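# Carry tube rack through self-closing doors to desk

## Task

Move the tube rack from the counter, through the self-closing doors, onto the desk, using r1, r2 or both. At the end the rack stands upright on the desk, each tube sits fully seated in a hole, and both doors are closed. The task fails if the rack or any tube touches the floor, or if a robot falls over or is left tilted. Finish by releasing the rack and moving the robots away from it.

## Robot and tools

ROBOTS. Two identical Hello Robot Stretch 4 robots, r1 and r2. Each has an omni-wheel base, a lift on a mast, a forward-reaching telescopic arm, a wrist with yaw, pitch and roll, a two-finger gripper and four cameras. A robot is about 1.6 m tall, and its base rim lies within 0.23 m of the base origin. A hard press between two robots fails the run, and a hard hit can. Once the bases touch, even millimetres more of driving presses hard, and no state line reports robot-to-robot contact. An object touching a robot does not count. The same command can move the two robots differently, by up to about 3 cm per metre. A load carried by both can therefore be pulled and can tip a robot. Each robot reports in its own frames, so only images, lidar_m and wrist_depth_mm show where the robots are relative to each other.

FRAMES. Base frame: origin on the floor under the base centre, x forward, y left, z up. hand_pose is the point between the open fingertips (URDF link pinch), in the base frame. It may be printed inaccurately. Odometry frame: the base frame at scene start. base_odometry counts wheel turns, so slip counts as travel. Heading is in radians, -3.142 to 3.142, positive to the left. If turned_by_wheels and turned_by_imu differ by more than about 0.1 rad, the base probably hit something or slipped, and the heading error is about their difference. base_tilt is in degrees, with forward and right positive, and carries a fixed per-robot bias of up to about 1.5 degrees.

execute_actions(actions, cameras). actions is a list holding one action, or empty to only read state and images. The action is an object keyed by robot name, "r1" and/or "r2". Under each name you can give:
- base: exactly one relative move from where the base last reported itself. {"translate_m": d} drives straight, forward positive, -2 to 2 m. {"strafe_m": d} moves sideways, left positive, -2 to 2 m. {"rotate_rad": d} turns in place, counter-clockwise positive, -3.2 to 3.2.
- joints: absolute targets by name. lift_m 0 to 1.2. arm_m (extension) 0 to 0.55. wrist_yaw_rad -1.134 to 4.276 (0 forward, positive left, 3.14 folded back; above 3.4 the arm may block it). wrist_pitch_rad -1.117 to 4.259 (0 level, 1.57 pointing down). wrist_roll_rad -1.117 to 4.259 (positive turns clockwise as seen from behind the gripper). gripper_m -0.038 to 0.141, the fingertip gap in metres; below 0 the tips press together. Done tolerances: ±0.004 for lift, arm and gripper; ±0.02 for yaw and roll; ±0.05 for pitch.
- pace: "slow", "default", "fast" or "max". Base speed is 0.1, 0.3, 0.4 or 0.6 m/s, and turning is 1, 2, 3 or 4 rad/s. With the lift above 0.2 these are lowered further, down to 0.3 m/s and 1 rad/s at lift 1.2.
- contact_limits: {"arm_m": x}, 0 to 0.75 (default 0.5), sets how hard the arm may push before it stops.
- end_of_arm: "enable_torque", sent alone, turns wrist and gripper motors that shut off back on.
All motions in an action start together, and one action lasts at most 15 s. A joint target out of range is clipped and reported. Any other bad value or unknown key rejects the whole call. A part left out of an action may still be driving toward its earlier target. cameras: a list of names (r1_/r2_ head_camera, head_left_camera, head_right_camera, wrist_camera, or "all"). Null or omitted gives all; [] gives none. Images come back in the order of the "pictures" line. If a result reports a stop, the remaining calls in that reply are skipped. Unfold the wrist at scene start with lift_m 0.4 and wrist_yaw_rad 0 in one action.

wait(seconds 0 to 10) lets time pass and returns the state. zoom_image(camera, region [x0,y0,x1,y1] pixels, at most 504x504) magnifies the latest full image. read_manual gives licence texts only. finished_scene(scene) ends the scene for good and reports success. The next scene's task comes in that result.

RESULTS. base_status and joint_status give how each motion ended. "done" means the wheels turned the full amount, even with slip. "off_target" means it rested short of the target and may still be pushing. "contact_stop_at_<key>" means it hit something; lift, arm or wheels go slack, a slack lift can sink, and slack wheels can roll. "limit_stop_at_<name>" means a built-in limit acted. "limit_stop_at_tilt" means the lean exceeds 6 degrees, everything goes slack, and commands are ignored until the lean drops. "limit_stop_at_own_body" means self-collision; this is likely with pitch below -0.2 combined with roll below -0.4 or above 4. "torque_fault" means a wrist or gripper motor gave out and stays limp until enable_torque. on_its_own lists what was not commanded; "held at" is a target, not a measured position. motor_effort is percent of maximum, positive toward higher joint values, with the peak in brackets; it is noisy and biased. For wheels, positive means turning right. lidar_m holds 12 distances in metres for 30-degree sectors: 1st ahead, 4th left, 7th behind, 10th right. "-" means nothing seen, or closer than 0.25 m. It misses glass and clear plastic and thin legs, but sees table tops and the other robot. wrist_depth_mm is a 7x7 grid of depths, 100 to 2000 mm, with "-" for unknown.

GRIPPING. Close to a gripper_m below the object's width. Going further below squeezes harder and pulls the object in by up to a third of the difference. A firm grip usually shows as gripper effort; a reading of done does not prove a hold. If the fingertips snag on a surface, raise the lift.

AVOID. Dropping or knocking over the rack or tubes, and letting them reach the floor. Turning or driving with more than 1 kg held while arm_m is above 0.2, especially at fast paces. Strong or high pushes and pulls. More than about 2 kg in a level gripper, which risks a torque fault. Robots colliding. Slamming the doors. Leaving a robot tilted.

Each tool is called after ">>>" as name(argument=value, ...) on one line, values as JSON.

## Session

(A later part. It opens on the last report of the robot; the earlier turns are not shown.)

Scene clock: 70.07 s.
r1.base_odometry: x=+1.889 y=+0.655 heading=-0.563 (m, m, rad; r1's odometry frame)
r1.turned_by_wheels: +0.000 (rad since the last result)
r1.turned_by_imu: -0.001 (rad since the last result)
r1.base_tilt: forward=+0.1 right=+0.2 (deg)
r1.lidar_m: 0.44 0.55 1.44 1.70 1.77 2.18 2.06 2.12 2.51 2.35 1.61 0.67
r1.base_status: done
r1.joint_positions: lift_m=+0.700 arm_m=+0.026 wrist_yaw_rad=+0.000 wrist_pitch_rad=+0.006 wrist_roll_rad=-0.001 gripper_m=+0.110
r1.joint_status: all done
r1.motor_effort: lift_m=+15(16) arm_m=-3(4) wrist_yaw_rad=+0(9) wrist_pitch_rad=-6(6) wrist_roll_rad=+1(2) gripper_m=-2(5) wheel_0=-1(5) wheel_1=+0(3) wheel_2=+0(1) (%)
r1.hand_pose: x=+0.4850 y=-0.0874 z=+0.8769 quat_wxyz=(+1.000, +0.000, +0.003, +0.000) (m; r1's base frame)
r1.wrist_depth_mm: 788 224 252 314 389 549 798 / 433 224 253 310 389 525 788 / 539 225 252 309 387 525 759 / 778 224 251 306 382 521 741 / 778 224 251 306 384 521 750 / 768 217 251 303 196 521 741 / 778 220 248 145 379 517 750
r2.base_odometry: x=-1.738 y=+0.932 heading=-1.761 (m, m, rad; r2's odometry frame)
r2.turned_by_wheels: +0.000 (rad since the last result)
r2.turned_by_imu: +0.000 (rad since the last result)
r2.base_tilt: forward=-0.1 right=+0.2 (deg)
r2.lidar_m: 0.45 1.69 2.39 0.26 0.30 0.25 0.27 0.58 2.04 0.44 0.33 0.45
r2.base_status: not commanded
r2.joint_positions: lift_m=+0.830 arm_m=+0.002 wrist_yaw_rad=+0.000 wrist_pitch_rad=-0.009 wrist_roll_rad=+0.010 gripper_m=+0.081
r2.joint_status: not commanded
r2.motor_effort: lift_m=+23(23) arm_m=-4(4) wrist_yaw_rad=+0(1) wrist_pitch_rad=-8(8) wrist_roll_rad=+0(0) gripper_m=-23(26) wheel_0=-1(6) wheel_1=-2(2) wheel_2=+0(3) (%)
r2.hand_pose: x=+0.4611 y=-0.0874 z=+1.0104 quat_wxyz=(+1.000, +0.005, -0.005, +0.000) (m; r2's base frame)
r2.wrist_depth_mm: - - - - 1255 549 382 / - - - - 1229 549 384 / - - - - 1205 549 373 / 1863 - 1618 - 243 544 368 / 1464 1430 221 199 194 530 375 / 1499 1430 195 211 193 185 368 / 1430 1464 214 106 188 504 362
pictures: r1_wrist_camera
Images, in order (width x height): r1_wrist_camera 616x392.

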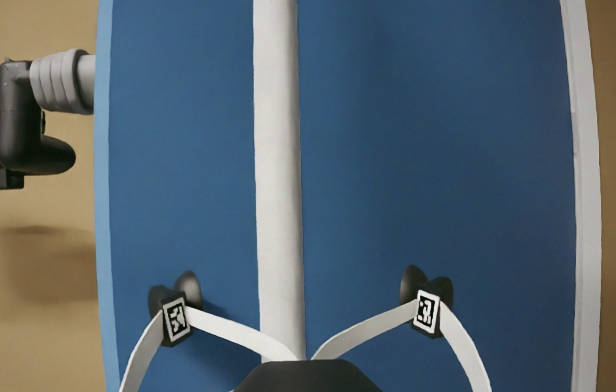

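>>> execute_actions(actions=[{"r1":{"base":{"translate_m":-0.2},"joints":{"arm_m":0.005},"pace":"fast"}}], cameras=[])

>>> execute_actions(actions=[{"r1":{"base":{"strafe_m":0.55},"pace":"fast"},"r2":{"base":{"translate_m":-0.25},"pace":"slow"}}], cameras=["r1_head_left_camera","r2_head_left_camera"])

Scene clock: 72.23 s.
r1.base_odometry: x=+1.720 y=+0.762 heading=-0.563 (m, m, rad; r1's odometry frame)
r1.turned_by_wheels: +0.000 (rad since the last result)
r1.turned_by_imu: +0.000 (rad since the last result)
r1.base_tilt: forward=+0.0 right=+0.3 (deg)
r1.lidar_m: 0.66 0.81 1.73 1.69 1.79 1.96 1.84 1.91 2.52 2.37 1.93 0.92
r1.base_status: done
r1.joint_positions: lift_m=+0.700 arm_m=+0.006 wrist_yaw_rad=+0.000 wrist_pitch_rad=+0.006 wrist_roll_rad=-0.001 gripper_m=+0.110
r1.joint_status: all done
r1.motor_effort: lift_m=+16(15) arm_m=-7(8) wrist_yaw_rad=+0(1) wrist_pitch_rad=-6(6) wrist_roll_rad=+1(1) gripper_m=+0(1) wheel_0=-1(6) wheel_1=+0(5) wheel_2=-2(9) (%)
r1.hand_pose: x=+0.4656 y=-0.0874 z=+0.8769 quat_wxyz=(+1.000, +0.000, +0.003, +0.000) (m; r1's base frame)
r1.wrist_depth_mm: 1008 1008 462 535 676 931 1138 / 991 1008 455 539 668 931 1118 / 976 661 455 535 668 917 1118 / 991 991 455 535 661 891 1098 / 991 1008 455 530 661 891 1078 / 976 991 430 525 196 891 1098 / 991 991 449 145 654 904 1098
r2.base_odometry: x=-1.738 y=+0.932 heading=-1.761 (m, m, rad; r2's odometry frame)
r2.turned_by_wheels: +0.000 (rad since the last result)
r2.turned_by_imu: +0.000 (rad since the last result)
r2.base_tilt: forward=-0.1 right=+0.2 (deg)
r2.lidar_m: 0.41 1.69 2.37 0.25 0.29 0.25 0.27 0.59 2.04 0.41 0.33 0.47
r2.base_status: not commanded
r2.joint_positions: lift_m=+0.830 arm_m=+0.002 wrist_yaw_rad=+0.000 wrist_pitch_rad=-0.009 wrist_roll_rad=+0.010 gripper_m=+0.081
r2.joint_status: not commanded
r2.motor_effort: lift_m=+23(23) arm_m=-4(4) wrist_yaw_rad=-1(1) wrist_pitch_rad=-8(7) wrist_roll_rad=+0(0) gripper_m=-25(25) wheel_0=-1(1) wheel_1=-2(2) wheel_2=+0(0) (%)
r2.hand_pose: x=+0.4611 y=-0.0874 z=+1.0104 quat_wxyz=(+1.000, +0.005, -0.005, +0.000) (m; r2's base frame)
r2.wrist_depth_mm: - - - - 1255 549 384 / - - - - 1229 549 387 / - - - - 1229 549 373 / 1863 - 1576 - 242 544 373 / 1430 1430 220 199 192 530 375 / 1464 1430 195 211 193 185 368 / 1464 1430 214 106 188 504 362
pictures: none
No camera images: the call's "cameras" was empty. Leave "cameras" out to get every camera's image.

Scene clock: 76.00 s.
r1.base_odometry: x=+2.013 y=+1.227 heading=-0.563 (m, m, rad; r1's odometry frame)
r1.turned_by_wheels: +0.000 (rad since the last result)
r1.turned_by_imu: +0.000 (rad since the last result)
r1.base_tilt: forward=+0.1 right=+0.2 (deg)
r1.lidar_m: 0.97 1.28 1.20 1.12 1.20 2.02 1.89 1.97 2.56 2.92 0.84 0.96
r1.base_status: done
r1.joint_positions: lift_m=+0.700 arm_m=+0.006 wrist_yaw_rad=+0.000 wrist_pitch_rad=+0.006 wrist_roll_rad=-0.001 gripper_m=+0.110
r1.joint_status: not commanded
r1.motor_effort: lift_m=+16(16) arm_m=-7(7) wrist_yaw_rad=+0(0) wrist_pitch_rad=-6(7) wrist_roll_rad=+1(1) gripper_m=+1(1) wheel_0=+1(11) wheel_1=-2(11) wheel_2=+0(1) (%)
r1.hand_pose: x=+0.4656 y=-0.0874 z=+0.8769 quat_wxyz=(+1.000, +0.000, +0.003, +0.000) (m; r1's base frame)
r1.wrist_depth_mm: 991 976 1008 1008 - - - / 960 976 1008 1008 - - - / 960 976 1008 1025 1008 768 707 / 946 976 991 1025 - - - / 976 991 976 1025 - - - / 960 960 991 1008 197 - - / 960 976 991 145 - 1983 -
r2.base_odometry: x=-1.691 y=+1.178 heading=-1.761 (m, m, rad; r2's odometry frame)
r2.turned_by_wheels: +0.000 (rad since the last result)
r2.turned_by_imu: +0.000 (rad since the last result)
r2.base_tilt: forward=-0.1 right=+0.2 (deg)
r2.lidar_m: 0.41 0.72 0.87 0.25 0.25 - 0.25 0.38 1.67 2.60 0.52 0.48
r2.base_status: done
r2.joint_positions: lift_m=+0.830 arm_m=+0.002 wrist_yaw_rad=+0.000 wrist_pitch_rad=-0.009 wrist_roll_rad=+0.010 gripper_m=+0.081
r2.joint_status: not commanded
r2.motor_effort: lift_m=+23(23) arm_m=-5(4) wrist_yaw_rad=+1(1) wrist_pitch_rad=-9(8) wrist_roll_rad=+1(0) gripper_m=-24(25) wheel_0=-3(8) wheel_1=-2(4) wheel_2=+2(1) (%)
r2.hand_pose: x=+0.4611 y=-0.0874 z=+1.0104 quat_wxyz=(+1.000, +0.005, -0.005, +0.000) (m; r2's base frame)
r2.wrist_depth_mm: - - - - 1229 549 382 / - - - - 1255 549 384 / - - - - 1205 544 373 / 1863 - 1661 - 242 539 368 / 1708 1661 220 199 193 525 373 / 1708 1708 194 211 193 185 368 / 1756 1708 213 106 187 500 362
pictures: r1_head_left_camera, r2_head_left_camera
Images, in order (width x height): r1_head_left_camera 420x672, r2_head_left_camera 420x672.

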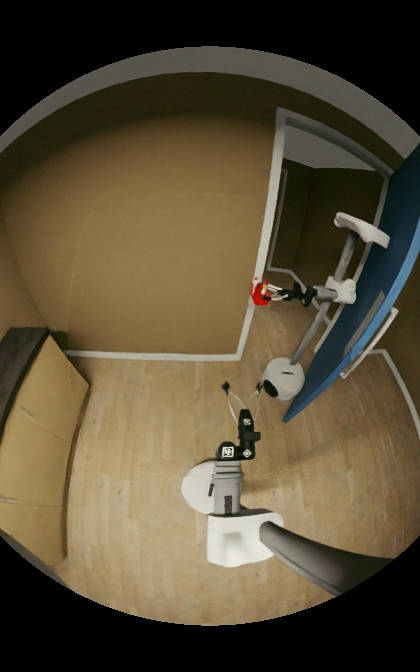

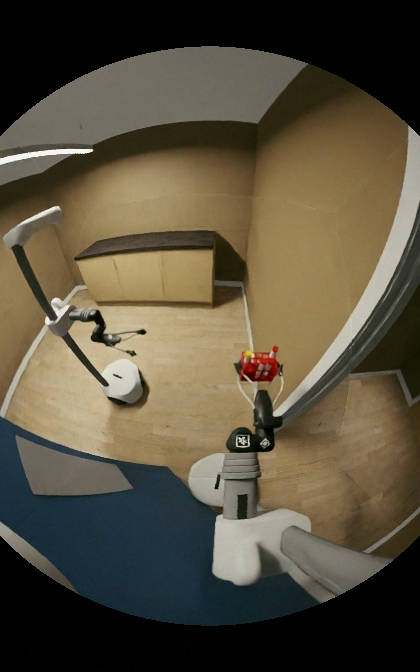

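>>> execute_actions(actions=[{"r1":{"joints":{"wrist_yaw_rad":3.05,"gripper_m":0.06}},"r2":{"base":{"strafe_m":0.35},"pace":"slow"}}], cameras=[])

>>> execute_actions(actions=[{"r1":{"base":{"rotate_rad":-0.5}},"r2":{"base":{"translate_m":-0.3},"pace":"slow"}}], cameras=["r1_head_left_camera","r2_head_left_camera"])

Scene clock: 81.37 s.
r1.base_odometry: x=+2.013 y=+1.227 heading=-0.563 (m, m, rad; r1's odometry frame)
r1.turned_by_wheels: +0.000 (rad since the last result)
r1.turned_by_imu: -0.002 (rad since the last result)
r1.base_tilt: forward=+0.0 right=+0.2 (deg)
r1.lidar_m: 1.23 1.28 1.20 1.14 1.18 1.98 1.87 1.94 2.58 2.93 0.71 0.61
r1.base_status: not commanded
r1.joint_positions: lift_m=+0.700 arm_m=+0.006 wrist_yaw_rad=+3.050 wrist_pitch_rad=+0.006 wrist_roll_rad=-0.001 gripper_m=+0.060
r1.joint_status: all done
r1.motor_effort: lift_m=+16(16) arm_m=-7(7) wrist_yaw_rad=+1(4) wrist_pitch_rad=-6(7) wrist_roll_rad=+2(1) gripper_m=-2(5) wheel_0=+1(1) wheel_1=-1(1) wheel_2=+0(0) (%)
r1.hand_pose: x=-0.1022 y=+0.1135 z=+0.8769 quat_wxyz=(+0.046, -0.003, +0.000, +0.999) (m; r1's base frame)
r1.wrist_depth_mm: 143 193 1983 - - - - / 108 146 1921 - - - - / 108 145 1921 - - - - / 121 147 1983 - - - - / 1756 1863 1921 - - - - / 1863 1863 208 - 196 - - / 1863 1808 1921 143 - 1921 1576
r2.base_odometry: x=-1.347 y=+1.111 heading=-1.761 (m, m, rad; r2's odometry frame)
r2.turned_by_wheels: +0.000 (rad since the last result)
r2.turned_by_imu: -0.002 (rad since the last result)
r2.base_tilt: forward=-0.1 right=+0.2 (deg)
r2.lidar_m: 0.43 0.71 0.80 2.46 0.25 2.51 0.25 0.29 0.71 2.96 0.77 0.99
r2.base_status: done
r2.joint_positions: lift_m=+0.830 arm_m=+0.002 wrist_yaw_rad=+0.000 wrist_pitch_rad=-0.009 wrist_roll_rad=+0.010 gripper_m=+0.081
r2.joint_status: not commanded
r2.motor_effort: lift_m=+23(23) arm_m=-4(4) wrist_yaw_rad=+1(0) wrist_pitch_rad=-8(9) wrist_roll_rad=+0(1) gripper_m=-24(26) wheel_0=-2(4) wheel_1=+2(9) wheel_2=+2(4) (%)
r2.hand_pose: x=+0.4611 y=-0.0874 z=+1.0104 quat_wxyz=(+1.000, +0.005, -0.005, +0.000) (m; r2's base frame)
r2.wrist_depth_mm: - - - - - 1308 931 / - - - - - 1336 891 / - - - - - 1308 904 / 1921 - 1661 1618 243 1308 891 / 1661 1708 221 198 195 1255 891 / 1708 1708 195 212 194 185 878 / 1756 1708 213 106 188 1205 866
pictures: none
No camera images: the call's "cameras" was empty. Leave "cameras" out to get every camera's image.

Scene clock: 85.63 s.
r1.base_odometry: x=+2.013 y=+1.227 heading=-1.063 (m, m, rad; r1's odometry frame)
r1.turned_by_wheels: -0.500 (rad since the last result)
r1.turned_by_imu: -0.508 (rad since the last result)
r1.base_tilt: forward=+0.2 right=+0.2 (deg)
r1.lidar_m: 0.81 1.22 1.26 1.19 1.12 1.20 1.97 1.87 1.92 2.59 1.25 0.86
r1.base_status: done
r1.joint_positions: lift_m=+0.700 arm_m=+0.006 wrist_yaw_rad=+3.050 wrist_pitch_rad=+0.006 wrist_roll_rad=-0.001 gripper_m=+0.060
r1.joint_status: not commanded
r1.motor_effort: lift_m=+15(16) arm_m=-7(7) wrist_yaw_rad=+0(1) wrist_pitch_rad=-6(6) wrist_roll_rad=+1(1) gripper_m=-3(3) wheel_0=-1(5) wheel_1=+1(9) wheel_2=-2(6) (%)
r1.hand_pose: x=-0.1022 y=+0.1135 z=+0.8769 quat_wxyz=(+0.046, -0.003, +0.000, +0.999) (m; r1's base frame)
r1.wrist_depth_mm: 143 193 - - - 1756 1537 / 108 146 - - - 1808 1499 / 108 145 - - - 1808 1537 / 121 146 - - - 1708 1464 / 1618 1921 - - 1430 1160 1008 / 1661 1863 209 - 196 1160 1008 / 1661 1808 - 142 1464 1098 1008
r2.base_odometry: x=-1.291 y=+1.406 heading=-1.761 (m, m, rad; r2's odometry frame)
r2.turned_by_wheels: +0.000 (rad since the last result)
r2.turned_by_imu: +0.000 (rad since the last result)
r2.base_tilt: forward=-0.2 right=+0.1 (deg)
r2.lidar_m: 0.43 0.98 2.56 2.45 0.26 0.25 - 0.25 0.35 3.00 0.95 0.95
r2.base_status: done
r2.joint_positions: lift_m=+0.830 arm_m=+0.002 wrist_yaw_rad=+0.000 wrist_pitch_rad=-0.009 wrist_roll_rad=+0.010 gripper_m=+0.081
r2.joint_status: not commanded
r2.motor_effort: lift_m=+23(23) arm_m=-4(4) wrist_yaw_rad=+1(2) wrist_pitch_rad=-8(8) wrist_roll_rad=+0(0) gripper_m=-25(26) wheel_0=-4(2) wheel_1=-4(5) wheel_2=+2(5) (%)
r2.hand_pose: x=+0.4611 y=-0.0874 z=+1.0104 quat_wxyz=(+1.000, +0.005, -0.005, +0.000) (m; r2's base frame)
r2.wrist_depth_mm: - - - - - 1308 917 / - - - - - 1308 904 / - - - - - 1308 904 / 854 - - 1921 243 1281 891 / - - 220 199 193 1281 891 / - - 195 211 193 185 866 / - - 214 106 188 1205 866
pictures: r1_head_left_camera, r2_head_left_camera
Images, in order (width x height): r1_head_left_camera 420x672, r2_head_left_camera 420x672.

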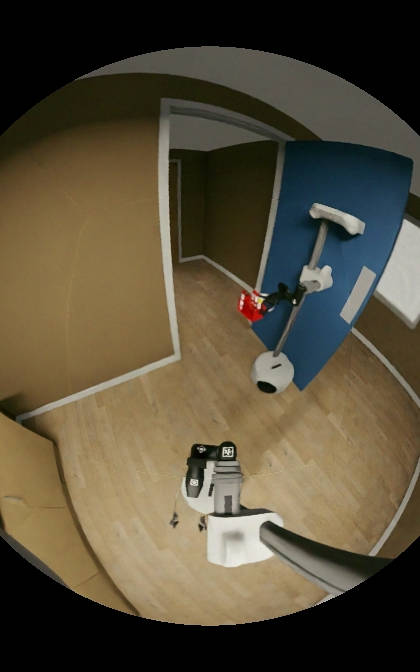

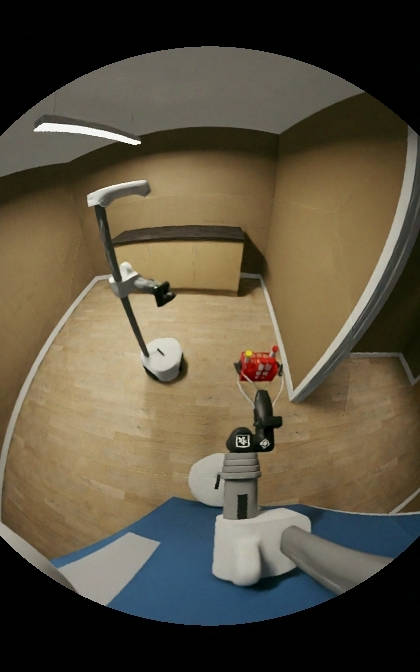

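>>> execute_actions(actions=[{"r2":{"base":{"strafe_m":0.2}}}], cameras=[])

>>> execute_actions(actions=[{"r2":{"base":{"rotate_rad":1.4},"pace":"slow"}}], cameras=["r1_head_left_camera","r2_head_left_camera","r2_wrist_camera"])

Scene clock: 87.87 s.
r1.base_odometry: x=+2.013 y=+1.227 heading=-1.063 (m, m, rad; r1's odometry frame)
r1.turned_by_wheels: +0.000 (rad since the last result)
r1.turned_by_imu: -0.001 (rad since the last result)
r1.base_tilt: forward=+0.0 right=+0.3 (deg)
r1.lidar_m: 0.74 1.22 1.30 1.19 1.14 1.20 1.99 1.88 1.94 2.61 0.92 0.67
r1.base_status: not commanded
r1.joint_positions: lift_m=+0.700 arm_m=+0.006 wrist_yaw_rad=+3.050 wrist_pitch_rad=+0.006 wrist_roll_rad=-0.001 gripper_m=+0.060
r1.joint_status: not commanded
r1.motor_effort: lift_m=+15(15) arm_m=-7(7) wrist_yaw_rad=+2(0) wrist_pitch_rad=-6(6) wrist_roll_rad=+1(1) gripper_m=-1(4) wheel_0=-1(1) wheel_1=+1(1) wheel_2=-1(2) (%)
r1.hand_pose: x=-0.1022 y=+0.1135 z=+0.8769 quat_wxyz=(+0.046, -0.003, +0.000, +0.999) (m; r1's base frame)
r1.wrist_depth_mm: 143 194 - - - 1756 1537 / 108 146 - - - 1808 1537 / 108 146 - - - 1756 1537 / 121 146 - - - 1708 1499 / 1618 1863 - - 1464 1182 1008 / 1661 1921 208 - 195 1182 991 / 1708 1808 - 143 1464 1098 991
r2.base_odometry: x=-1.094 y=+1.368 heading=-1.761 (m, m, rad; r2's odometry frame)
r2.turned_by_wheels: +0.000 (rad since the last result)
r2.turned_by_imu: +0.000 (rad since the last result)
r2.base_tilt: forward=-0.2 right=+0.2 (deg)
r2.lidar_m: 0.43 0.88 2.35 2.27 2.38 0.25 1.92 0.25 0.35 3.21 1.09 1.26
r2.base_status: done
r2.joint_positions: lift_m=+0.830 arm_m=+0.002 wrist_yaw_rad=+0.000 wrist_pitch_rad=-0.009 wrist_roll_rad=+0.010 gripper_m=+0.081
r2.joint_status: not commanded
r2.motor_effort: lift_m=+23(23) arm_m=-4(4) wrist_yaw_rad=+1(1) wrist_pitch_rad=-8(7) wrist_roll_rad=+0(1) gripper_m=-26(24) wheel_0=+0(6) wheel_1=-1(9) wheel_2=+3(8) (%)
r2.hand_pose: x=+0.4611 y=-0.0874 z=+1.0104 quat_wxyz=(+1.000, +0.005, -0.005, +0.000) (m; r2's base frame)
r2.wrist_depth_mm: - - - - - 1756 1229 / - - - - - 1756 1205 / 788 - - - - 1756 1182 / 759 854 - 1921 243 1708 1138 / 798 - 220 199 195 1756 1160 / - - 195 212 193 185 1160 / 1808 - 213 106 187 1618 1160
pictures: none
No camera images: the call's "cameras" was empty. Leave "cameras" out to get every camera's image.

Scene clock: 90.57 s.
r1.base_odometry: x=+2.013 y=+1.227 heading=-1.063 (m, m, rad; r1's odometry frame)
r1.turned_by_wheels: +0.000 (rad since the last result)
r1.turned_by_imu: -0.001 (rad since the last result)
r1.base_tilt: forward=+0.1 right=+0.3 (deg)
r1.lidar_m: 1.89 1.23 1.27 1.19 1.11 1.18 1.95 1.86 1.95 2.64 0.78 0.88
r1.base_status: not commanded
r1.joint_positions: lift_m=+0.700 arm_m=+0.006 wrist_yaw_rad=+3.050 wrist_pitch_rad=+0.006 wrist_roll_rad=-0.001 gripper_m=+0.060
r1.joint_status: not commanded
r1.motor_effort: lift_m=+16(15) arm_m=-6(7) wrist_yaw_rad=+1(2) wrist_pitch_rad=-6(6) wrist_roll_rad=+1(1) gripper_m=-2(3) wheel_0=-1(1) wheel_1=+1(1) wheel_2=-1(1) (%)
r1.hand_pose: x=-0.1022 y=+0.1135 z=+0.8769 quat_wxyz=(+0.046, -0.003, +0.000, +0.999) (m; r1's base frame)
r1.wrist_depth_mm: 143 194 - - - 1708 1537 / 108 146 - - - 1756 1537 / 108 146 - - - 1808 1537 / 121 146 - - - 1661 1464 / 1661 1921 - - 1464 1205 1008 / 1618 1863 209 - 195 1182 991 / 1708 1756 - 142 1464 1098 991
r2.base_odometry: x=-1.094 y=+1.368 heading=-0.362 (m, m, rad; r2's odometry frame)
r2.turned_by_wheels: +1.400 (rad since the last result)
r2.turned_by_imu: +1.409 (rad since the last result)
r2.base_tilt: forward=-0.1 right=+0.2 (deg)
r2.lidar_m: 0.40 2.27 2.13 2.05 0.25 0.26 0.65 1.14 1.10 2.13 0.88 2.49
r2.base_status: done
r2.joint_positions: lift_m=+0.830 arm_m=+0.002 wrist_yaw_rad=+0.000 wrist_pitch_rad=-0.009 wrist_roll_rad=+0.010 gripper_m=+0.081
r2.joint_status: not commanded
r2.motor_effort: lift_m=+22(23) arm_m=-3(4) wrist_yaw_rad=+1(4) wrist_pitch_rad=-9(8) wrist_roll_rad=+0(0) gripper_m=-26(25) wheel_0=-5(9) wheel_1=+0(6) wheel_2=+1(5) (%)
r2.hand_pose: x=+0.4610 y=-0.0874 z=+1.0104 quat_wxyz=(+1.000, +0.005, -0.004, +0.000) (m; r2's base frame)
r2.wrist_depth_mm: 1808 1863 1921 - - - - / 1756 1863 1921 - - - - / 1808 1921 1983 - - - - / 1863 1921 1921 - 243 - - / 1863 1921 220 199 195 - - / 1921 1863 195 212 192 185 - / 1863 1983 213 106 188 - -
pictures: r1_head_left_camera, r2_head_left_camera, r2_wrist_camera
Images, in order (width x height): r1_head_left_camera 420x672, r2_head_left_camera 420x672, r2_wrist_camera 616x392.

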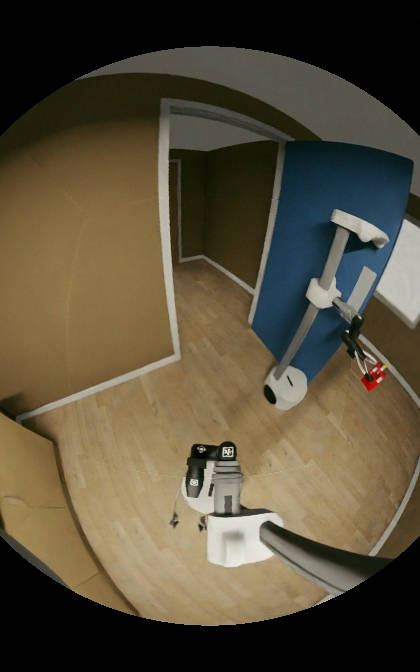

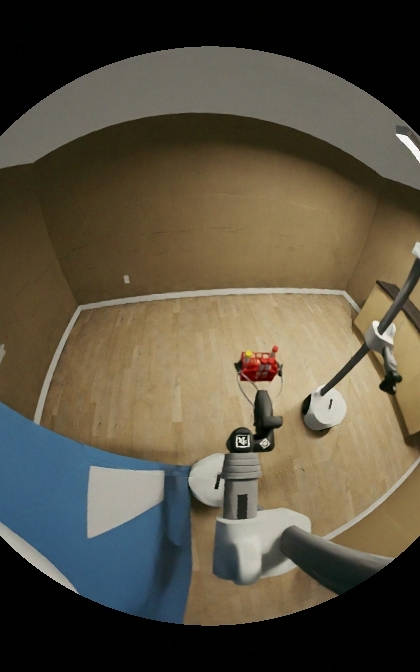

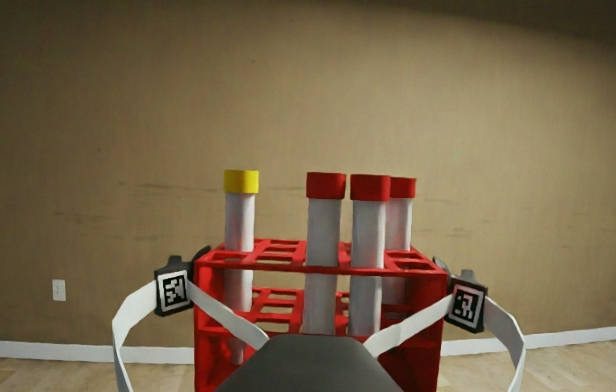

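>>> execute_actions(actions=[{"r1":{"base":{"translate_m":1.4},"pace":"fast"}}], cameras=["r1_head_left_camera"])

>>> execute_actions(actions=[{"r1":{"base":{"rotate_rad":0.58},"pace":"fast"}}], cameras=["r1_head_left_camera","r1_head_camera"])

Scene clock: 96.10 s.
r1.base_odometry: x=+2.694 y=+0.004 heading=-1.063 (m, m, rad; r1's odometry frame)
r1.turned_by_wheels: +0.000 (rad since the last result)
r1.turned_by_imu: -0.005 (rad since the last result)
r1.base_tilt: forward=+0.2 right=+0.3 (deg)
r1.lidar_m: 1.64 2.31 1.32 0.36 0.35 1.94 2.64 0.70 0.64 0.59 0.57 0.66
r1.base_status: done
r1.joint_positions: lift_m=+0.700 arm_m=+0.006 wrist_yaw_rad=+3.050 wrist_pitch_rad=+0.006 wrist_roll_rad=-0.001 gripper_m=+0.060
r1.joint_status: not commanded
r1.motor_effort: lift_m=+16(15) arm_m=-7(7) wrist_yaw_rad=+1(1) wrist_pitch_rad=-6(7) wrist_roll_rad=+2(2) gripper_m=-1(1) wheel_0=+0(7) wheel_1=-1(5) wheel_2=+1(14) (%)
r1.hand_pose: x=-0.1022 y=+0.1135 z=+0.8769 quat_wxyz=(+0.046, -0.003, +0.000, +0.999) (m; r1's base frame)
r1.wrist_depth_mm: 143 194 - - - - - / 108 146 - - - - - / 108 146 - - - - - / 121 146 - - - - 1661 / - - - - - 1921 1618 / - - 209 - 195 1921 1618 / - - - 143 - 1808 1618
r2.base_odometry: x=-1.094 y=+1.368 heading=-0.362 (m, m, rad; r2's odometry frame)
r2.turned_by_wheels: +0.000 (rad since the last result)
r2.turned_by_imu: -0.001 (rad since the last result)
r2.base_tilt: forward=-0.2 right=+0.1 (deg)
r2.lidar_m: 0.41 2.24 2.11 2.06 0.25 0.27 0.63 0.66 1.11 2.15 2.21 2.50
r2.base_status: not commanded
r2.joint_positions: lift_m=+0.830 arm_m=+0.002 wrist_yaw_rad=+0.000 wrist_pitch_rad=-0.009 wrist_roll_rad=+0.010 gripper_m=+0.081
r2.joint_status: not commanded
r2.motor_effort: lift_m=+22(22) arm_m=-4(3) wrist_yaw_rad=+1(2) wrist_pitch_rad=-9(8) wrist_roll_rad=+0(0) gripper_m=-25(26) wheel_0=-5(5) wheel_1=+0(0) wheel_2=+1(1) (%)
r2.hand_pose: x=+0.4610 y=-0.0874 z=+1.0104 quat_wxyz=(+1.000, +0.005, -0.004, +0.000) (m; r2's base frame)
r2.wrist_depth_mm: 1808 1808 1921 - - - - / 1808 1863 1921 - - - - / 1808 1863 1921 - - - - / 1863 1921 1983 - 243 - - / 1921 1921 220 199 192 - - / 1863 1921 195 211 193 185 - / 1863 1921 213 106 188 - -
pictures: r1_head_left_camera
Images, in order (width x height): r1_head_left_camera 420x672.

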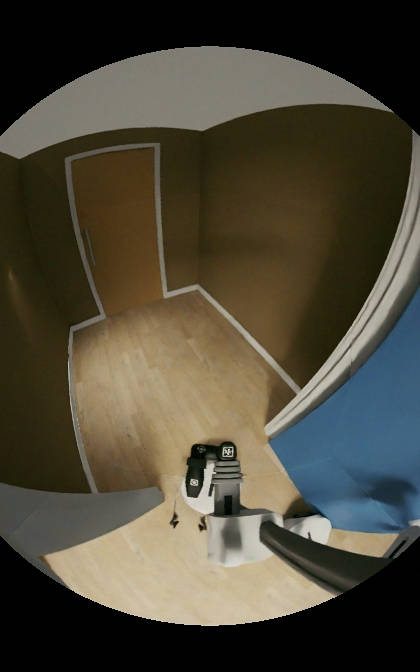

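Scene clock: 97.33 s.
r1.base_odometry: x=+2.694 y=+0.004 heading=-0.483 (m, m, rad; r1's odometry frame)
r1.turned_by_wheels: +0.580 (rad since the last result)
r1.turned_by_imu: +0.588 (rad since the last result)
r1.base_tilt: forward=-0.1 right=+0.1 (deg)
r1.lidar_m: 2.32 1.25 0.35 0.37 1.95 2.82 0.69 0.64 0.58 0.56 1.22 1.73
r1.base_status: done
r1.joint_positions: lift_m=+0.700 arm_m=+0.006 wrist_yaw_rad=+3.050 wrist_pitch_rad=+0.006 wrist_roll_rad=-0.001 gripper_m=+0.060
r1.joint_status: not commanded
r1.motor_effort: lift_m=+16(16) arm_m=-7(7) wrist_yaw_rad=+0(0) wrist_pitch_rad=-7(7) wrist_roll_rad=+0(2) gripper_m=-1(2) wheel_0=-1(6) wheel_1=+2(11) wheel_2=+1(7) (%)
r1.hand_pose: x=-0.1022 y=+0.1135 z=+0.8769 quat_wxyz=(+0.046, -0.003, +0.000, +0.999) (m; r1's base frame)
r1.wrist_depth_mm: 143 193 - - - - - / 108 146 - - - - - / 108 146 - - - - - / 121 146 - - - - - / 878 - - - - - - / 976 - 208 - 195 - - / 946 768 - 143 - 1921 -
r2.base_odometry: x=-1.094 y=+1.368 heading=-0.362 (m, m, rad; r2's odometry frame)
r2.turned_by_wheels: +0.000 (rad since the last result)
r2.turned_by_imu: +0.000 (rad since the last result)
r2.base_tilt: forward=-0.1 right=+0.2 (deg)
r2.lidar_m: 0.42 2.29 2.10 2.04 0.25 0.27 0.64 0.66 1.09 2.16 2.19 2.49
r2.base_status: not commanded
r2.joint_positions: lift_m=+0.830 arm_m=+0.002 wrist_yaw_rad=+0.000 wrist_pitch_rad=-0.009 wrist_roll_rad=+0.010 gripper_m=+0.081
r2.joint_status: not commanded
r2.motor_effort: lift_m=+22(22) arm_m=-3(3) wrist_yaw_rad=+1(0) wrist_pitch_rad=-8(8) wrist_roll_rad=+0(0) gripper_m=-25(25) wheel_0=-5(5) wheel_1=+0(1) wheel_2=+1(1) (%)
r2.hand_pose: x=+0.4610 y=-0.0874 z=+1.0104 quat_wxyz=(+1.000, +0.005, -0.004, +0.000) (m; r2's base frame)
r2.wrist_depth_mm: 1808 1863 1921 - - - - / 1808 1863 1863 - - - - / 1863 1921 1921 - - - - / 1863 1921 1983 - 243 - - / 1863 1921 221 200 193 - - / 1863 1921 195 211 193 186 - / 1863 1921 213 106 188 - -
pictures: r1_head_camera, r1_head_left_camera
Images, in order (width x height): r1_head_camera 420x560, r1_head_left_camera 420x672.

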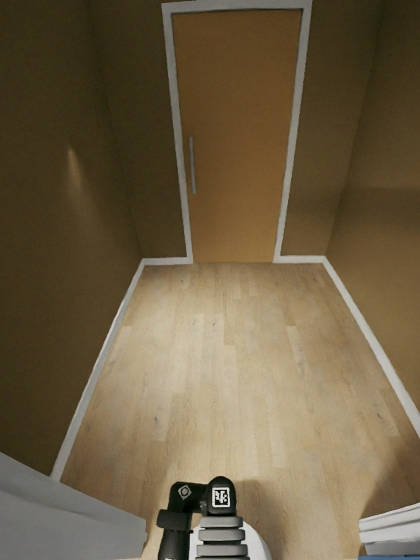

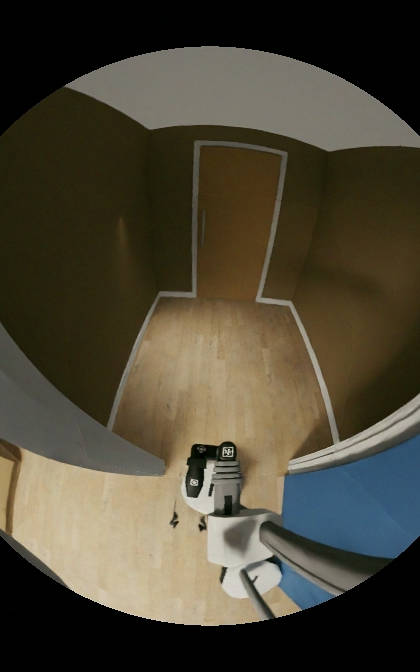

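>>> execute_actions(actions=[{"r1":{"base":{"translate_m":1.5},"joints":{"wrist_yaw_rad":0,"gripper_m":0.09},"pace":"fast"},"r2":{"base":{"rotate_rad":-2.72},"pace":"slow"}}], cameras=["r1_head_camera","r1_wrist_camera","r2_head_left_camera"])

Scene clock: 104.50 s.
r1.base_odometry: x=+4.022 y=-0.693 heading=-0.483 (m, m, rad; r1's odometry frame)
r1.turned_by_wheels: +0.000 (rad since the last result)
r1.turned_by_imu: -0.006 (rad since the last result)
r1.base_tilt: forward=+0.1 right=+0.1 (deg)
r1.lidar_m: 0.84 0.93 0.88 0.84 0.91 1.28 1.41 1.47 1.25 1.20 1.25 0.91
r1.base_status: done
r1.joint_positions: lift_m=+0.700 arm_m=+0.006 wrist_yaw_rad=+0.000 wrist_pitch_rad=+0.006 wrist_roll_rad=-0.001 gripper_m=+0.090
r1.joint_status: all done
r1.motor_effort: lift_m=+16(15) arm_m=-6(7) wrist_yaw_rad=+0(6) wrist_pitch_rad=-6(7) wrist_roll_rad=+1(1) gripper_m=-1(2) wheel_0=+1(6) wheel_1=-1(5) wheel_2=+2(12) (%)
r1.hand_pose: x=+0.4655 y=-0.0874 z=+0.8769 quat_wxyz=(+1.000, +0.000, +0.003, +0.000) (m; r1's base frame)
r1.wrist_depth_mm: 661 668 654 661 668 654 661 / 661 654 661 654 661 661 668 / 647 654 654 668 654 661 661 / 654 654 661 661 661 661 661 / 654 654 654 668 661 661 661 / 647 661 213 654 199 661 661 / 654 654 654 143 654 661 661
r2.base_odometry: x=-1.094 y=+1.367 heading=-3.081 (m, m, rad; r2's odometry frame)
r2.turned_by_wheels: -2.720 (rad since the last result)
r2.turned_by_imu: -2.741 (rad since the last result)
r2.base_tilt: forward=-0.1 right=+0.1 (deg)
r2.lidar_m: 0.42 1.09 1.75 2.17 2.54 2.25 2.26 - - 0.25 0.25 0.50
r2.base_status: done
r2.joint_positions: lift_m=+0.830 arm_m=+0.001 wrist_yaw_rad=+0.000 wrist_pitch_rad=-0.009 wrist_roll_rad=+0.010 gripper_m=+0.081
r2.joint_status: not commanded
r2.motor_effort: lift_m=+22(22) arm_m=-2(4) wrist_yaw_rad=+2(1) wrist_pitch_rad=-9(9) wrist_roll_rad=+1(0) gripper_m=-26(25) wheel_0=+3(3) wheel_1=-1(12) wheel_2=+2(13) (%)
r2.hand_pose: x=+0.4608 y=-0.0874 z=+1.0105 quat_wxyz=(+1.000, +0.005, -0.004, +0.000) (m; r2's base frame)
r2.wrist_depth_mm: 809 1576 - - - - - / 820 1618 - - - - - / 820 1661 - - - - - / 820 1661 - 1921 242 - - / 831 917 221 199 194 - - / 842 842 195 214 192 185 - / 842 1661 214 106 188 - 1921
pictures: r1_head_camera, r1_wrist_camera, r2_head_left_camera
Images, in order (width x height): r1_head_camera 420x560, r1_wrist_camera 616x392, r2_head_left_camera 420x672.

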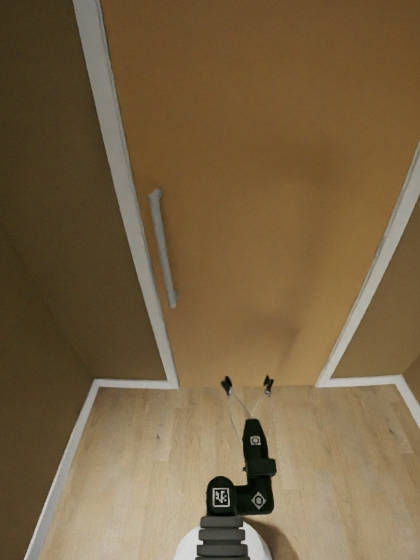

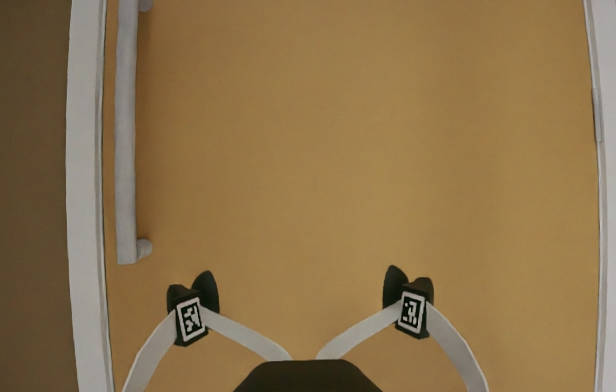

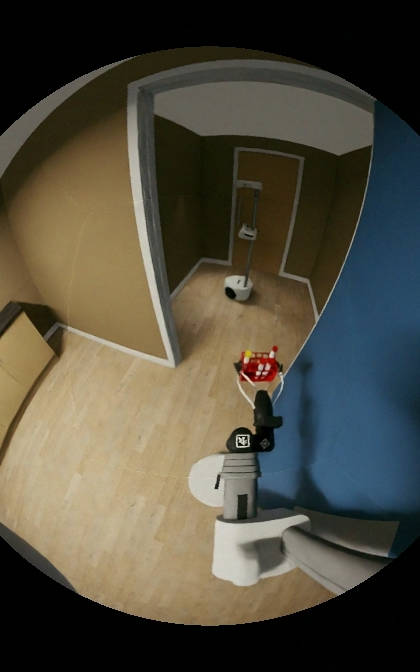

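>>> execute_actions(actions=[{"r1":{"base":{"rotate_rad":0.425},"joints":{"lift_m":0.76}},"r2":{"base":{"translate_m":0.3},"pace":"slow"}}], cameras=[])

>>> execute_actions(actions=[{"r1":{"base":{"strafe_m":-0.082}},"r2":{"base":{"translate_m":0.2},"pace":"slow"}}], cameras=["r1_wrist_camera","r2_head_left_camera"])

Scene clock: 109.63 s.
r1.base_odometry: x=+4.022 y=-0.693 heading=-0.058 (m, m, rad; r1's odometry frame)
r1.turned_by_wheels: +0.425 (rad since the last result)
r1.turned_by_imu: +0.429 (rad since the last result)
r1.base_tilt: forward=-0.1 right=+0.2 (deg)
r1.lidar_m: 0.83 0.94 0.86 0.88 1.17 1.37 1.51 1.32 1.19 1.23 0.94 0.87
r1.base_status: done
r1.joint_positions: lift_m=+0.760 arm_m=+0.006 wrist_yaw_rad=+0.000 wrist_pitch_rad=+0.006 wrist_roll_rad=-0.001 gripper_m=+0.090
r1.joint_status: all done
r1.motor_effort: lift_m=+26(28) arm_m=-6(6) wrist_yaw_rad=+0(0) wrist_pitch_rad=-6(6) wrist_roll_rad=+2(1) gripper_m=+0(1) wheel_0=-2(7) wheel_1=+0(4) wheel_2=-1(5) (%)
r1.hand_pose: x=+0.4655 y=-0.0874 z=+0.9360 quat_wxyz=(+1.000, +0.000, +0.003, +0.000) (m; r1's base frame)
r1.wrist_depth_mm: 809 904 788 707 627 585 539 / 798 891 788 691 634 585 539 / 809 891 788 699 627 580 544 / 798 891 788 699 640 585 539 / 809 878 798 707 627 580 544 / 809 891 213 699 198 585 544 / 798 878 798 143 647 569 539
r2.base_odometry: x=-1.394 y=+1.349 heading=-3.081 (m, m, rad; r2's odometry frame)
r2.turned_by_wheels: +0.000 (rad since the last result)
r2.turned_by_imu: -0.002 (rad since the last result)
r2.base_tilt: forward=-0.1 right=+0.2 (deg)
r2.lidar_m: 0.42 0.83 1.16 2.09 2.48 2.55 0.31 0.25 - 0.25 0.28 1.92
r2.base_status: done
r2.joint_positions: lift_m=+0.830 arm_m=+0.001 wrist_yaw_rad=+0.000 wrist_pitch_rad=-0.009 wrist_roll_rad=+0.010 gripper_m=+0.081
r2.joint_status: not commanded
r2.motor_effort: lift_m=+22(22) arm_m=-3(3) wrist_yaw_rad=-1(2) wrist_pitch_rad=-8(8) wrist_roll_rad=+1(1) gripper_m=-25(26) wheel_0=+3(4) wheel_1=+0(3) wheel_2=-2(9) (%)
r2.hand_pose: x=+0.4608 y=-0.0874 z=+1.0105 quat_wxyz=(+1.000, +0.005, -0.004, +0.000) (m; r2's base frame)
r2.wrist_depth_mm: 1160 1499 - - - - - / 1182 1499 - - - - - / 1205 1537 - - - - - / 1205 1537 - 1863 243 - - / 1229 1499 220 199 193 - - / 1229 1366 195 212 193 186 - / 1229 1537 213 106 188 - -
pictures: none
No camera images: the call's "cameras" was empty. Leave "cameras" out to get every camera's image.

Scene clock: 112.90 s.
r1.base_odometry: x=+4.017 y=-0.775 heading=-0.058 (m, m, rad; r1's odometry frame)
r1.turned_by_wheels: +0.000 (rad since the last result)
r1.turned_by_imu: -0.001 (rad since the last result)
r1.base_tilt: forward=+0.0 right=+0.2 (deg)
r1.lidar_m: 0.83 1.00 0.91 0.95 1.26 1.39 1.47 1.21 1.11 1.15 0.92 0.85
r1.base_status: done
r1.joint_positions: lift_m=+0.760 arm_m=+0.006 wrist_yaw_rad=+0.000 wrist_pitch_rad=+0.006 wrist_roll_rad=-0.001 gripper_m=+0.090
r1.joint_status: not commanded
r1.motor_effort: lift_m=+26(26) arm_m=-6(7) wrist_yaw_rad=+0(1) wrist_pitch_rad=-6(7) wrist_roll_rad=+2(2) gripper_m=-1(3) wheel_0=-1(7) wheel_1=+0(10) wheel_2=+0(1) (%)
r1.hand_pose: x=+0.4655 y=-0.0874 z=+0.9360 quat_wxyz=(+1.000, +0.000, +0.003, +0.000) (m; r1's base frame)
r1.wrist_depth_mm: 891 854 759 647 603 554 512 / 878 842 741 647 603 554 517 / 891 854 741 661 609 549 512 / 878 842 750 647 609 549 521 / 878 854 750 647 615 559 512 / 866 854 213 668 199 549 517 / 866 866 741 143 603 530 517
r2.base_odometry: x=-1.593 y=+1.337 heading=-3.081 (m, m, rad; r2's odometry frame)
r2.turned_by_wheels: +0.000 (rad since the last result)
r2.turned_by_imu: -0.001 (rad since the last result)
r2.base_tilt: forward=-0.1 right=+0.2 (deg)
r2.lidar_m: 0.43 0.66 0.76 2.05 2.41 2.74 0.25 0.25 - 0.25 0.35 1.74
r2.base_status: done
r2.joint_positions: lift_m=+0.830 arm_m=+0.001 wrist_yaw_rad=+0.000 wrist_pitch_rad=-0.009 wrist_roll_rad=+0.010 gripper_m=+0.081
r2.joint_status: not commanded
r2.motor_effort: lift_m=+22(22) arm_m=-3(3) wrist_yaw_rad=+1(1) wrist_pitch_rad=-8(8) wrist_roll_rad=+0(1) gripper_m=-27(26) wheel_0=+4(5) wheel_1=-3(4) wheel_2=+1(7) (%)
r2.hand_pose: x=+0.4608 y=-0.0874 z=+1.0104 quat_wxyz=(+1.000, +0.005, -0.004, +0.000) (m; r2's base frame)
r2.wrist_depth_mm: 1118 1430 - - - - - / 1118 1464 - - - - - / 1160 1464 - - - - - / 1160 1499 1863 - 243 - - / 1160 1430 220 198 193 - - / 1160 1308 195 212 193 185 - / 1182 1537 214 106 188 - -
pictures: r1_wrist_camera, r2_head_left_camera
Images, in order (width x height): r1_wrist_camera 616x392, r2_head_left_camera 420x672.

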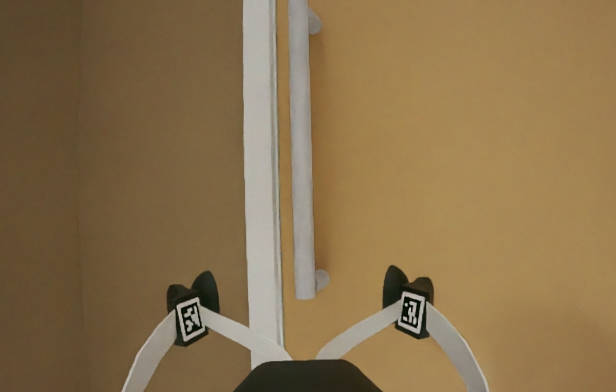

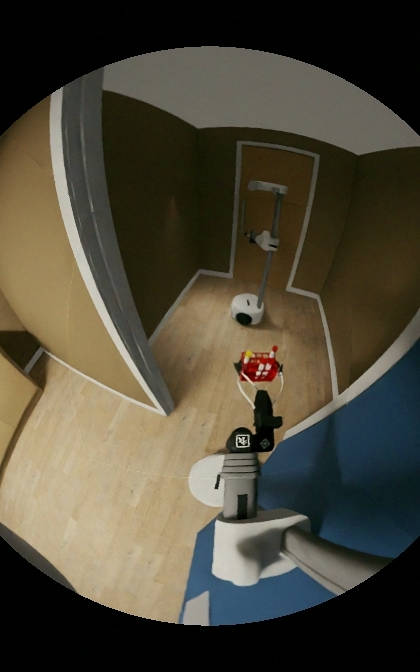

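>>> execute_actions(actions=[{"r1":{"base":{"translate_m":0.35},"joints":{"gripper_m":0.065}},"r2":{"base":{"translate_m":0.8}}}], cameras=["r1_wrist_camera","r2_head_left_camera"])

Scene clock: 117.43 s.
r1.base_odometry: x=+4.367 y=-0.795 heading=-0.058 (m, m, rad; r1's odometry frame)
r1.turned_by_wheels: +0.000 (rad since the last result)
r1.turned_by_imu: -0.002 (rad since the last result)
r1.base_tilt: forward=+0.1 right=+0.1 (deg)
r1.lidar_m: 0.48 0.72 0.77 0.80 1.05 0.92 1.39 1.39 1.26 0.86 0.58 0.53
r1.base_status: done
r1.joint_positions: lift_m=+0.760 arm_m=+0.006 wrist_yaw_rad=+0.000 wrist_pitch_rad=+0.006 wrist_roll_rad=-0.001 gripper_m=+0.065
r1.joint_status: all done
r1.motor_effort: lift_m=+26(26) arm_m=-6(7) wrist_yaw_rad=+0(0) wrist_pitch_rad=-7(6) wrist_roll_rad=+2(1) gripper_m=-4(3) wheel_0=+1(5) wheel_1=+1(4) wheel_2=+0(9) (%)
r1.hand_pose: x=+0.4655 y=-0.0874 z=+0.9360 quat_wxyz=(+1.000, +0.000, +0.003, +0.000) (m; r1's base frame)
r1.wrist_depth_mm: 466 413 349 244 293 267 - / 473 410 347 244 293 267 249 / 469 410 345 247 293 268 251 / 469 410 345 310 293 268 250 / 469 413 345 248 294 267 250 / 473 410 198 244 196 267 249 / 469 413 343 142 294 259 -
r2.base_odometry: x=-2.392 y=+1.288 heading=-3.081 (m, m, rad; r2's odometry frame)
r2.turned_by_wheels: +0.000 (rad since the last result)
r2.turned_by_imu: -0.003 (rad since the last result)
r2.base_tilt: forward=-0.1 right=+0.2 (deg)
r2.lidar_m: 0.42 1.03 0.88 0.56 0.38 0.34 0.31 0.39 0.66 1.20 1.39 1.27
r2.base_status: done
r2.joint_positions: lift_m=+0.830 arm_m=+0.001 wrist_yaw_rad=+0.000 wrist_pitch_rad=-0.009 wrist_roll_rad=+0.010 gripper_m=+0.081
r2.joint_status: not commanded
r2.motor_effort: lift_m=+22(22) arm_m=-2(2) wrist_yaw_rad=+0(0) wrist_pitch_rad=-8(8) wrist_roll_rad=+0(1) gripper_m=-26(25) wheel_0=+0(4) wheel_1=-1(5) wheel_2=+1(8) (%)
r2.hand_pose: x=+0.4608 y=-0.0874 z=+1.0105 quat_wxyz=(+1.000, +0.005, -0.004, +0.000) (m; r2's base frame)
r2.wrist_depth_mm: 931 1182 1708 1756 1098 1499 1430 / 931 1205 1756 1708 1618 1576 1464 / 946 1229 1756 1708 1618 1537 1430 / 946 1229 1618 1661 243 1537 1430 / 960 1205 220 198 195 1576 1430 / 960 1098 195 212 193 186 1464 / 960 1255 213 106 188 1576 1499
pictures: r1_wrist_camera, r2_head_left_camera
Images, in order (width x height): r1_wrist_camera 616x392, r2_head_left_camera 420x672.

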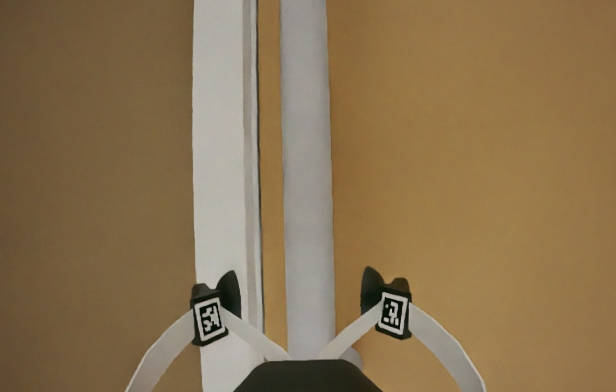

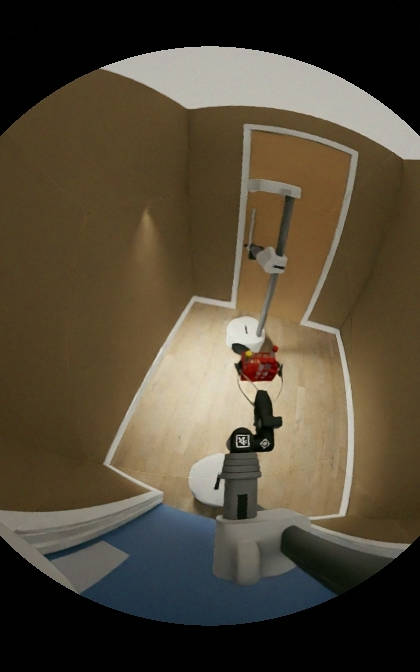

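>>> execute_actions(actions=[{"r1":{"joints":{"arm_m":0.04}},"r2":{"base":{"rotate_rad":-0.24},"pace":"slow"}}], cameras=[])

>>> execute_actions(actions=[{"r1":{"joints":{"gripper_m":-0.03}},"r2":{"base":{"strafe_m":0.5}}}], cameras=["r1_wrist_camera","r2_head_left_camera"])

Scene clock: 118.97 s.
r1.base_odometry: x=+4.367 y=-0.795 heading=-0.058 (m, m, rad; r1's odometry frame)
r1.turned_by_wheels: +0.000 (rad since the last result)
r1.turned_by_imu: +0.000 (rad since the last result)
r1.base_tilt: forward=+0.0 right=+0.4 (deg)
r1.lidar_m: 0.46 0.72 0.76 0.80 1.05 0.91 0.96 1.38 1.28 0.84 0.57 0.53
r1.base_status: not commanded
r1.joint_positions: lift_m=+0.760 arm_m=+0.039 wrist_yaw_rad=+0.000 wrist_pitch_rad=+0.006 wrist_roll_rad=-0.001 gripper_m=+0.065
r1.joint_status: all done
r1.motor_effort: lift_m=+26(26) arm_m=+6(7) wrist_yaw_rad=+0(0) wrist_pitch_rad=-6(7) wrist_roll_rad=+2(1) gripper_m=-1(1) wheel_0=+1(1) wheel_1=+1(1) wheel_2=+0(0) (%)
r1.hand_pose: x=+0.4981 y=-0.0874 z=+0.9360 quat_wxyz=(+1.000, +0.000, +0.003, +0.000) (m; r1's base frame)
r1.wrist_depth_mm: 421 370 314 210 264 239 - / 427 368 312 211 265 240 224 / 424 368 310 212 265 241 225 / 424 368 310 210 265 241 226 / 424 368 314 208 265 241 226 / 427 373 197 208 196 240 225 / 424 373 310 143 265 234 -
r2.base_odometry: x=-2.392 y=+1.288 heading=+2.963 (m, m, rad; r2's odometry frame)
r2.turned_by_wheels: -0.240 (rad since the last result)
r2.turned_by_imu: -0.242 (rad since the last result)
r2.base_tilt: forward=-0.2 right=+0.2 (deg)
r2.lidar_m: 0.42 1.26 0.92 0.87 0.44 0.33 0.31 0.34 0.49 1.08 1.25 1.74
r2.base_status: done
r2.joint_positions: lift_m=+0.830 arm_m=+0.001 wrist_yaw_rad=+0.000 wrist_pitch_rad=-0.009 wrist_roll_rad=+0.010 gripper_m=+0.081
r2.joint_status: not commanded
r2.motor_effort: lift_m=+22(22) arm_m=-2(2) wrist_yaw_rad=+2(1) wrist_pitch_rad=-8(8) wrist_roll_rad=+0(0) gripper_m=-25(25) wheel_0=+3(3) wheel_1=+1(4) wheel_2=+2(0) (%)
r2.hand_pose: x=+0.4608 y=-0.0874 z=+1.0105 quat_wxyz=(+1.000, +0.005, -0.004, +0.000) (m; r2's base frame)
r2.wrist_depth_mm: 1255 1661 1708 1661 1661 1618 1618 / 1255 1708 1708 1661 1661 1661 1661 / 1308 1708 1708 1661 1661 1661 1661 / 1308 1756 1708 991 243 1708 1618 / 1281 1708 221 199 205 1661 1576 / 1308 1537 195 212 193 185 1576 / 1308 1756 214 106 188 1708 1618
pictures: none
No camera images: the call's "cameras" was empty. Leave "cameras" out to get every camera's image.

Scene clock: 121.97 s.
r1.base_odometry: x=+4.367 y=-0.795 heading=-0.058 (m, m, rad; r1's odometry frame)
r1.turned_by_wheels: +0.000 (rad since the last result)
r1.turned_by_imu: -0.001 (rad since the last result)
r1.base_tilt: forward=+0.0 right=+0.2 (deg)
r1.lidar_m: 0.43 0.70 0.76 0.78 1.01 0.98 1.80 1.38 1.27 0.83 0.56 0.52
r1.base_status: not commanded
r1.joint_positions: lift_m=+0.760 arm_m=+0.039 wrist_yaw_rad=+0.000 wrist_pitch_rad=+0.006 wrist_roll_rad=-0.001 gripper_m=-0.029
r1.joint_status: all done
r1.motor_effort: lift_m=+26(26) arm_m=+6(7) wrist_yaw_rad=+0(14) wrist_pitch_rad=-6(6) wrist_roll_rad=+1(2) gripper_m=-23(21) wheel_0=-1(1) wheel_1=+0(1) wheel_2=-1(1) (%)
r1.hand_pose: x=+0.4983 y=-0.0874 z=+0.9360 quat_wxyz=(+1.000, +0.000, +0.003, +0.000) (m; r1's base frame)
r1.wrist_depth_mm: 421 370 309 195 249 227 - / 427 368 307 195 249 228 214 / 421 368 307 193 250 228 214 / 421 366 309 193 249 229 214 / 424 370 307 193 250 228 214 / 424 370 191 191 183 225 215 / 421 151 304 189 243 219 -
r2.base_odometry: x=-2.481 y=+0.796 heading=+2.963 (m, m, rad; r2's odometry frame)
r2.turned_by_wheels: +0.000 (rad since the last result)
r2.turned_by_imu: -0.001 (rad since the last result)
r2.base_tilt: forward=-0.1 right=+0.1 (deg)
r2.lidar_m: 0.42 0.55 0.39 0.37 0.34 0.25 0.25 0.25 0.46 1.19 1.77 1.28
r2.base_status: done
r2.joint_positions: lift_m=+0.830 arm_m=+0.001 wrist_yaw_rad=+0.000 wrist_pitch_rad=-0.009 wrist_roll_rad=+0.010 gripper_m=+0.081
r2.joint_status: not commanded
r2.motor_effort: lift_m=+21(22) arm_m=-3(3) wrist_yaw_rad=+2(1) wrist_pitch_rad=-8(9) wrist_roll_rad=+0(1) gripper_m=-23(26) wheel_0=+0(9) wheel_1=+0(7) wheel_2=+1(5) (%)
r2.hand_pose: x=+0.4608 y=-0.0874 z=+1.0105 quat_wxyz=(+1.000, +0.005, -0.004, +0.000) (m; r2's base frame)
r2.wrist_depth_mm: 615 866 1661 1661 1661 1098 1661 / 621 891 1661 1661 1661 1618 1661 / 634 904 1661 1708 1661 1618 1618 / 640 917 1366 1708 243 1661 1661 / 640 854 221 199 194 1661 1661 / 640 759 195 212 192 185 1708 / 647 931 214 106 187 1661 1708
pictures: r1_wrist_camera, r2_head_left_camera
Images, in order (width x height): r1_wrist_camera 616x392, r2_head_left_camera 420x672.

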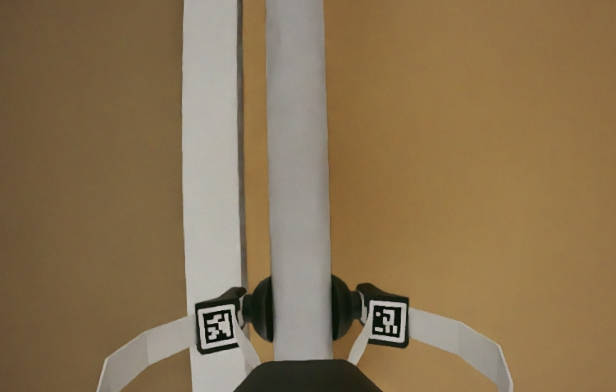

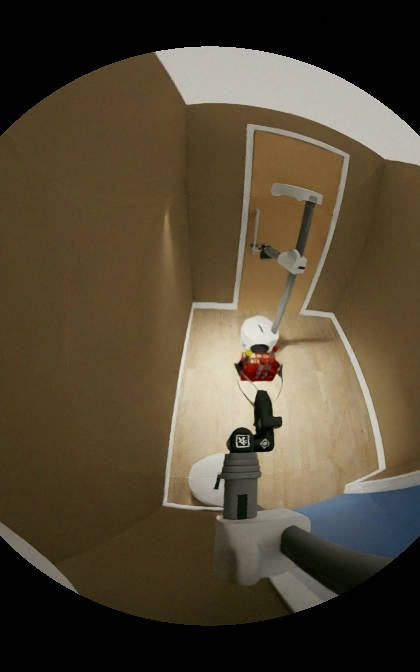

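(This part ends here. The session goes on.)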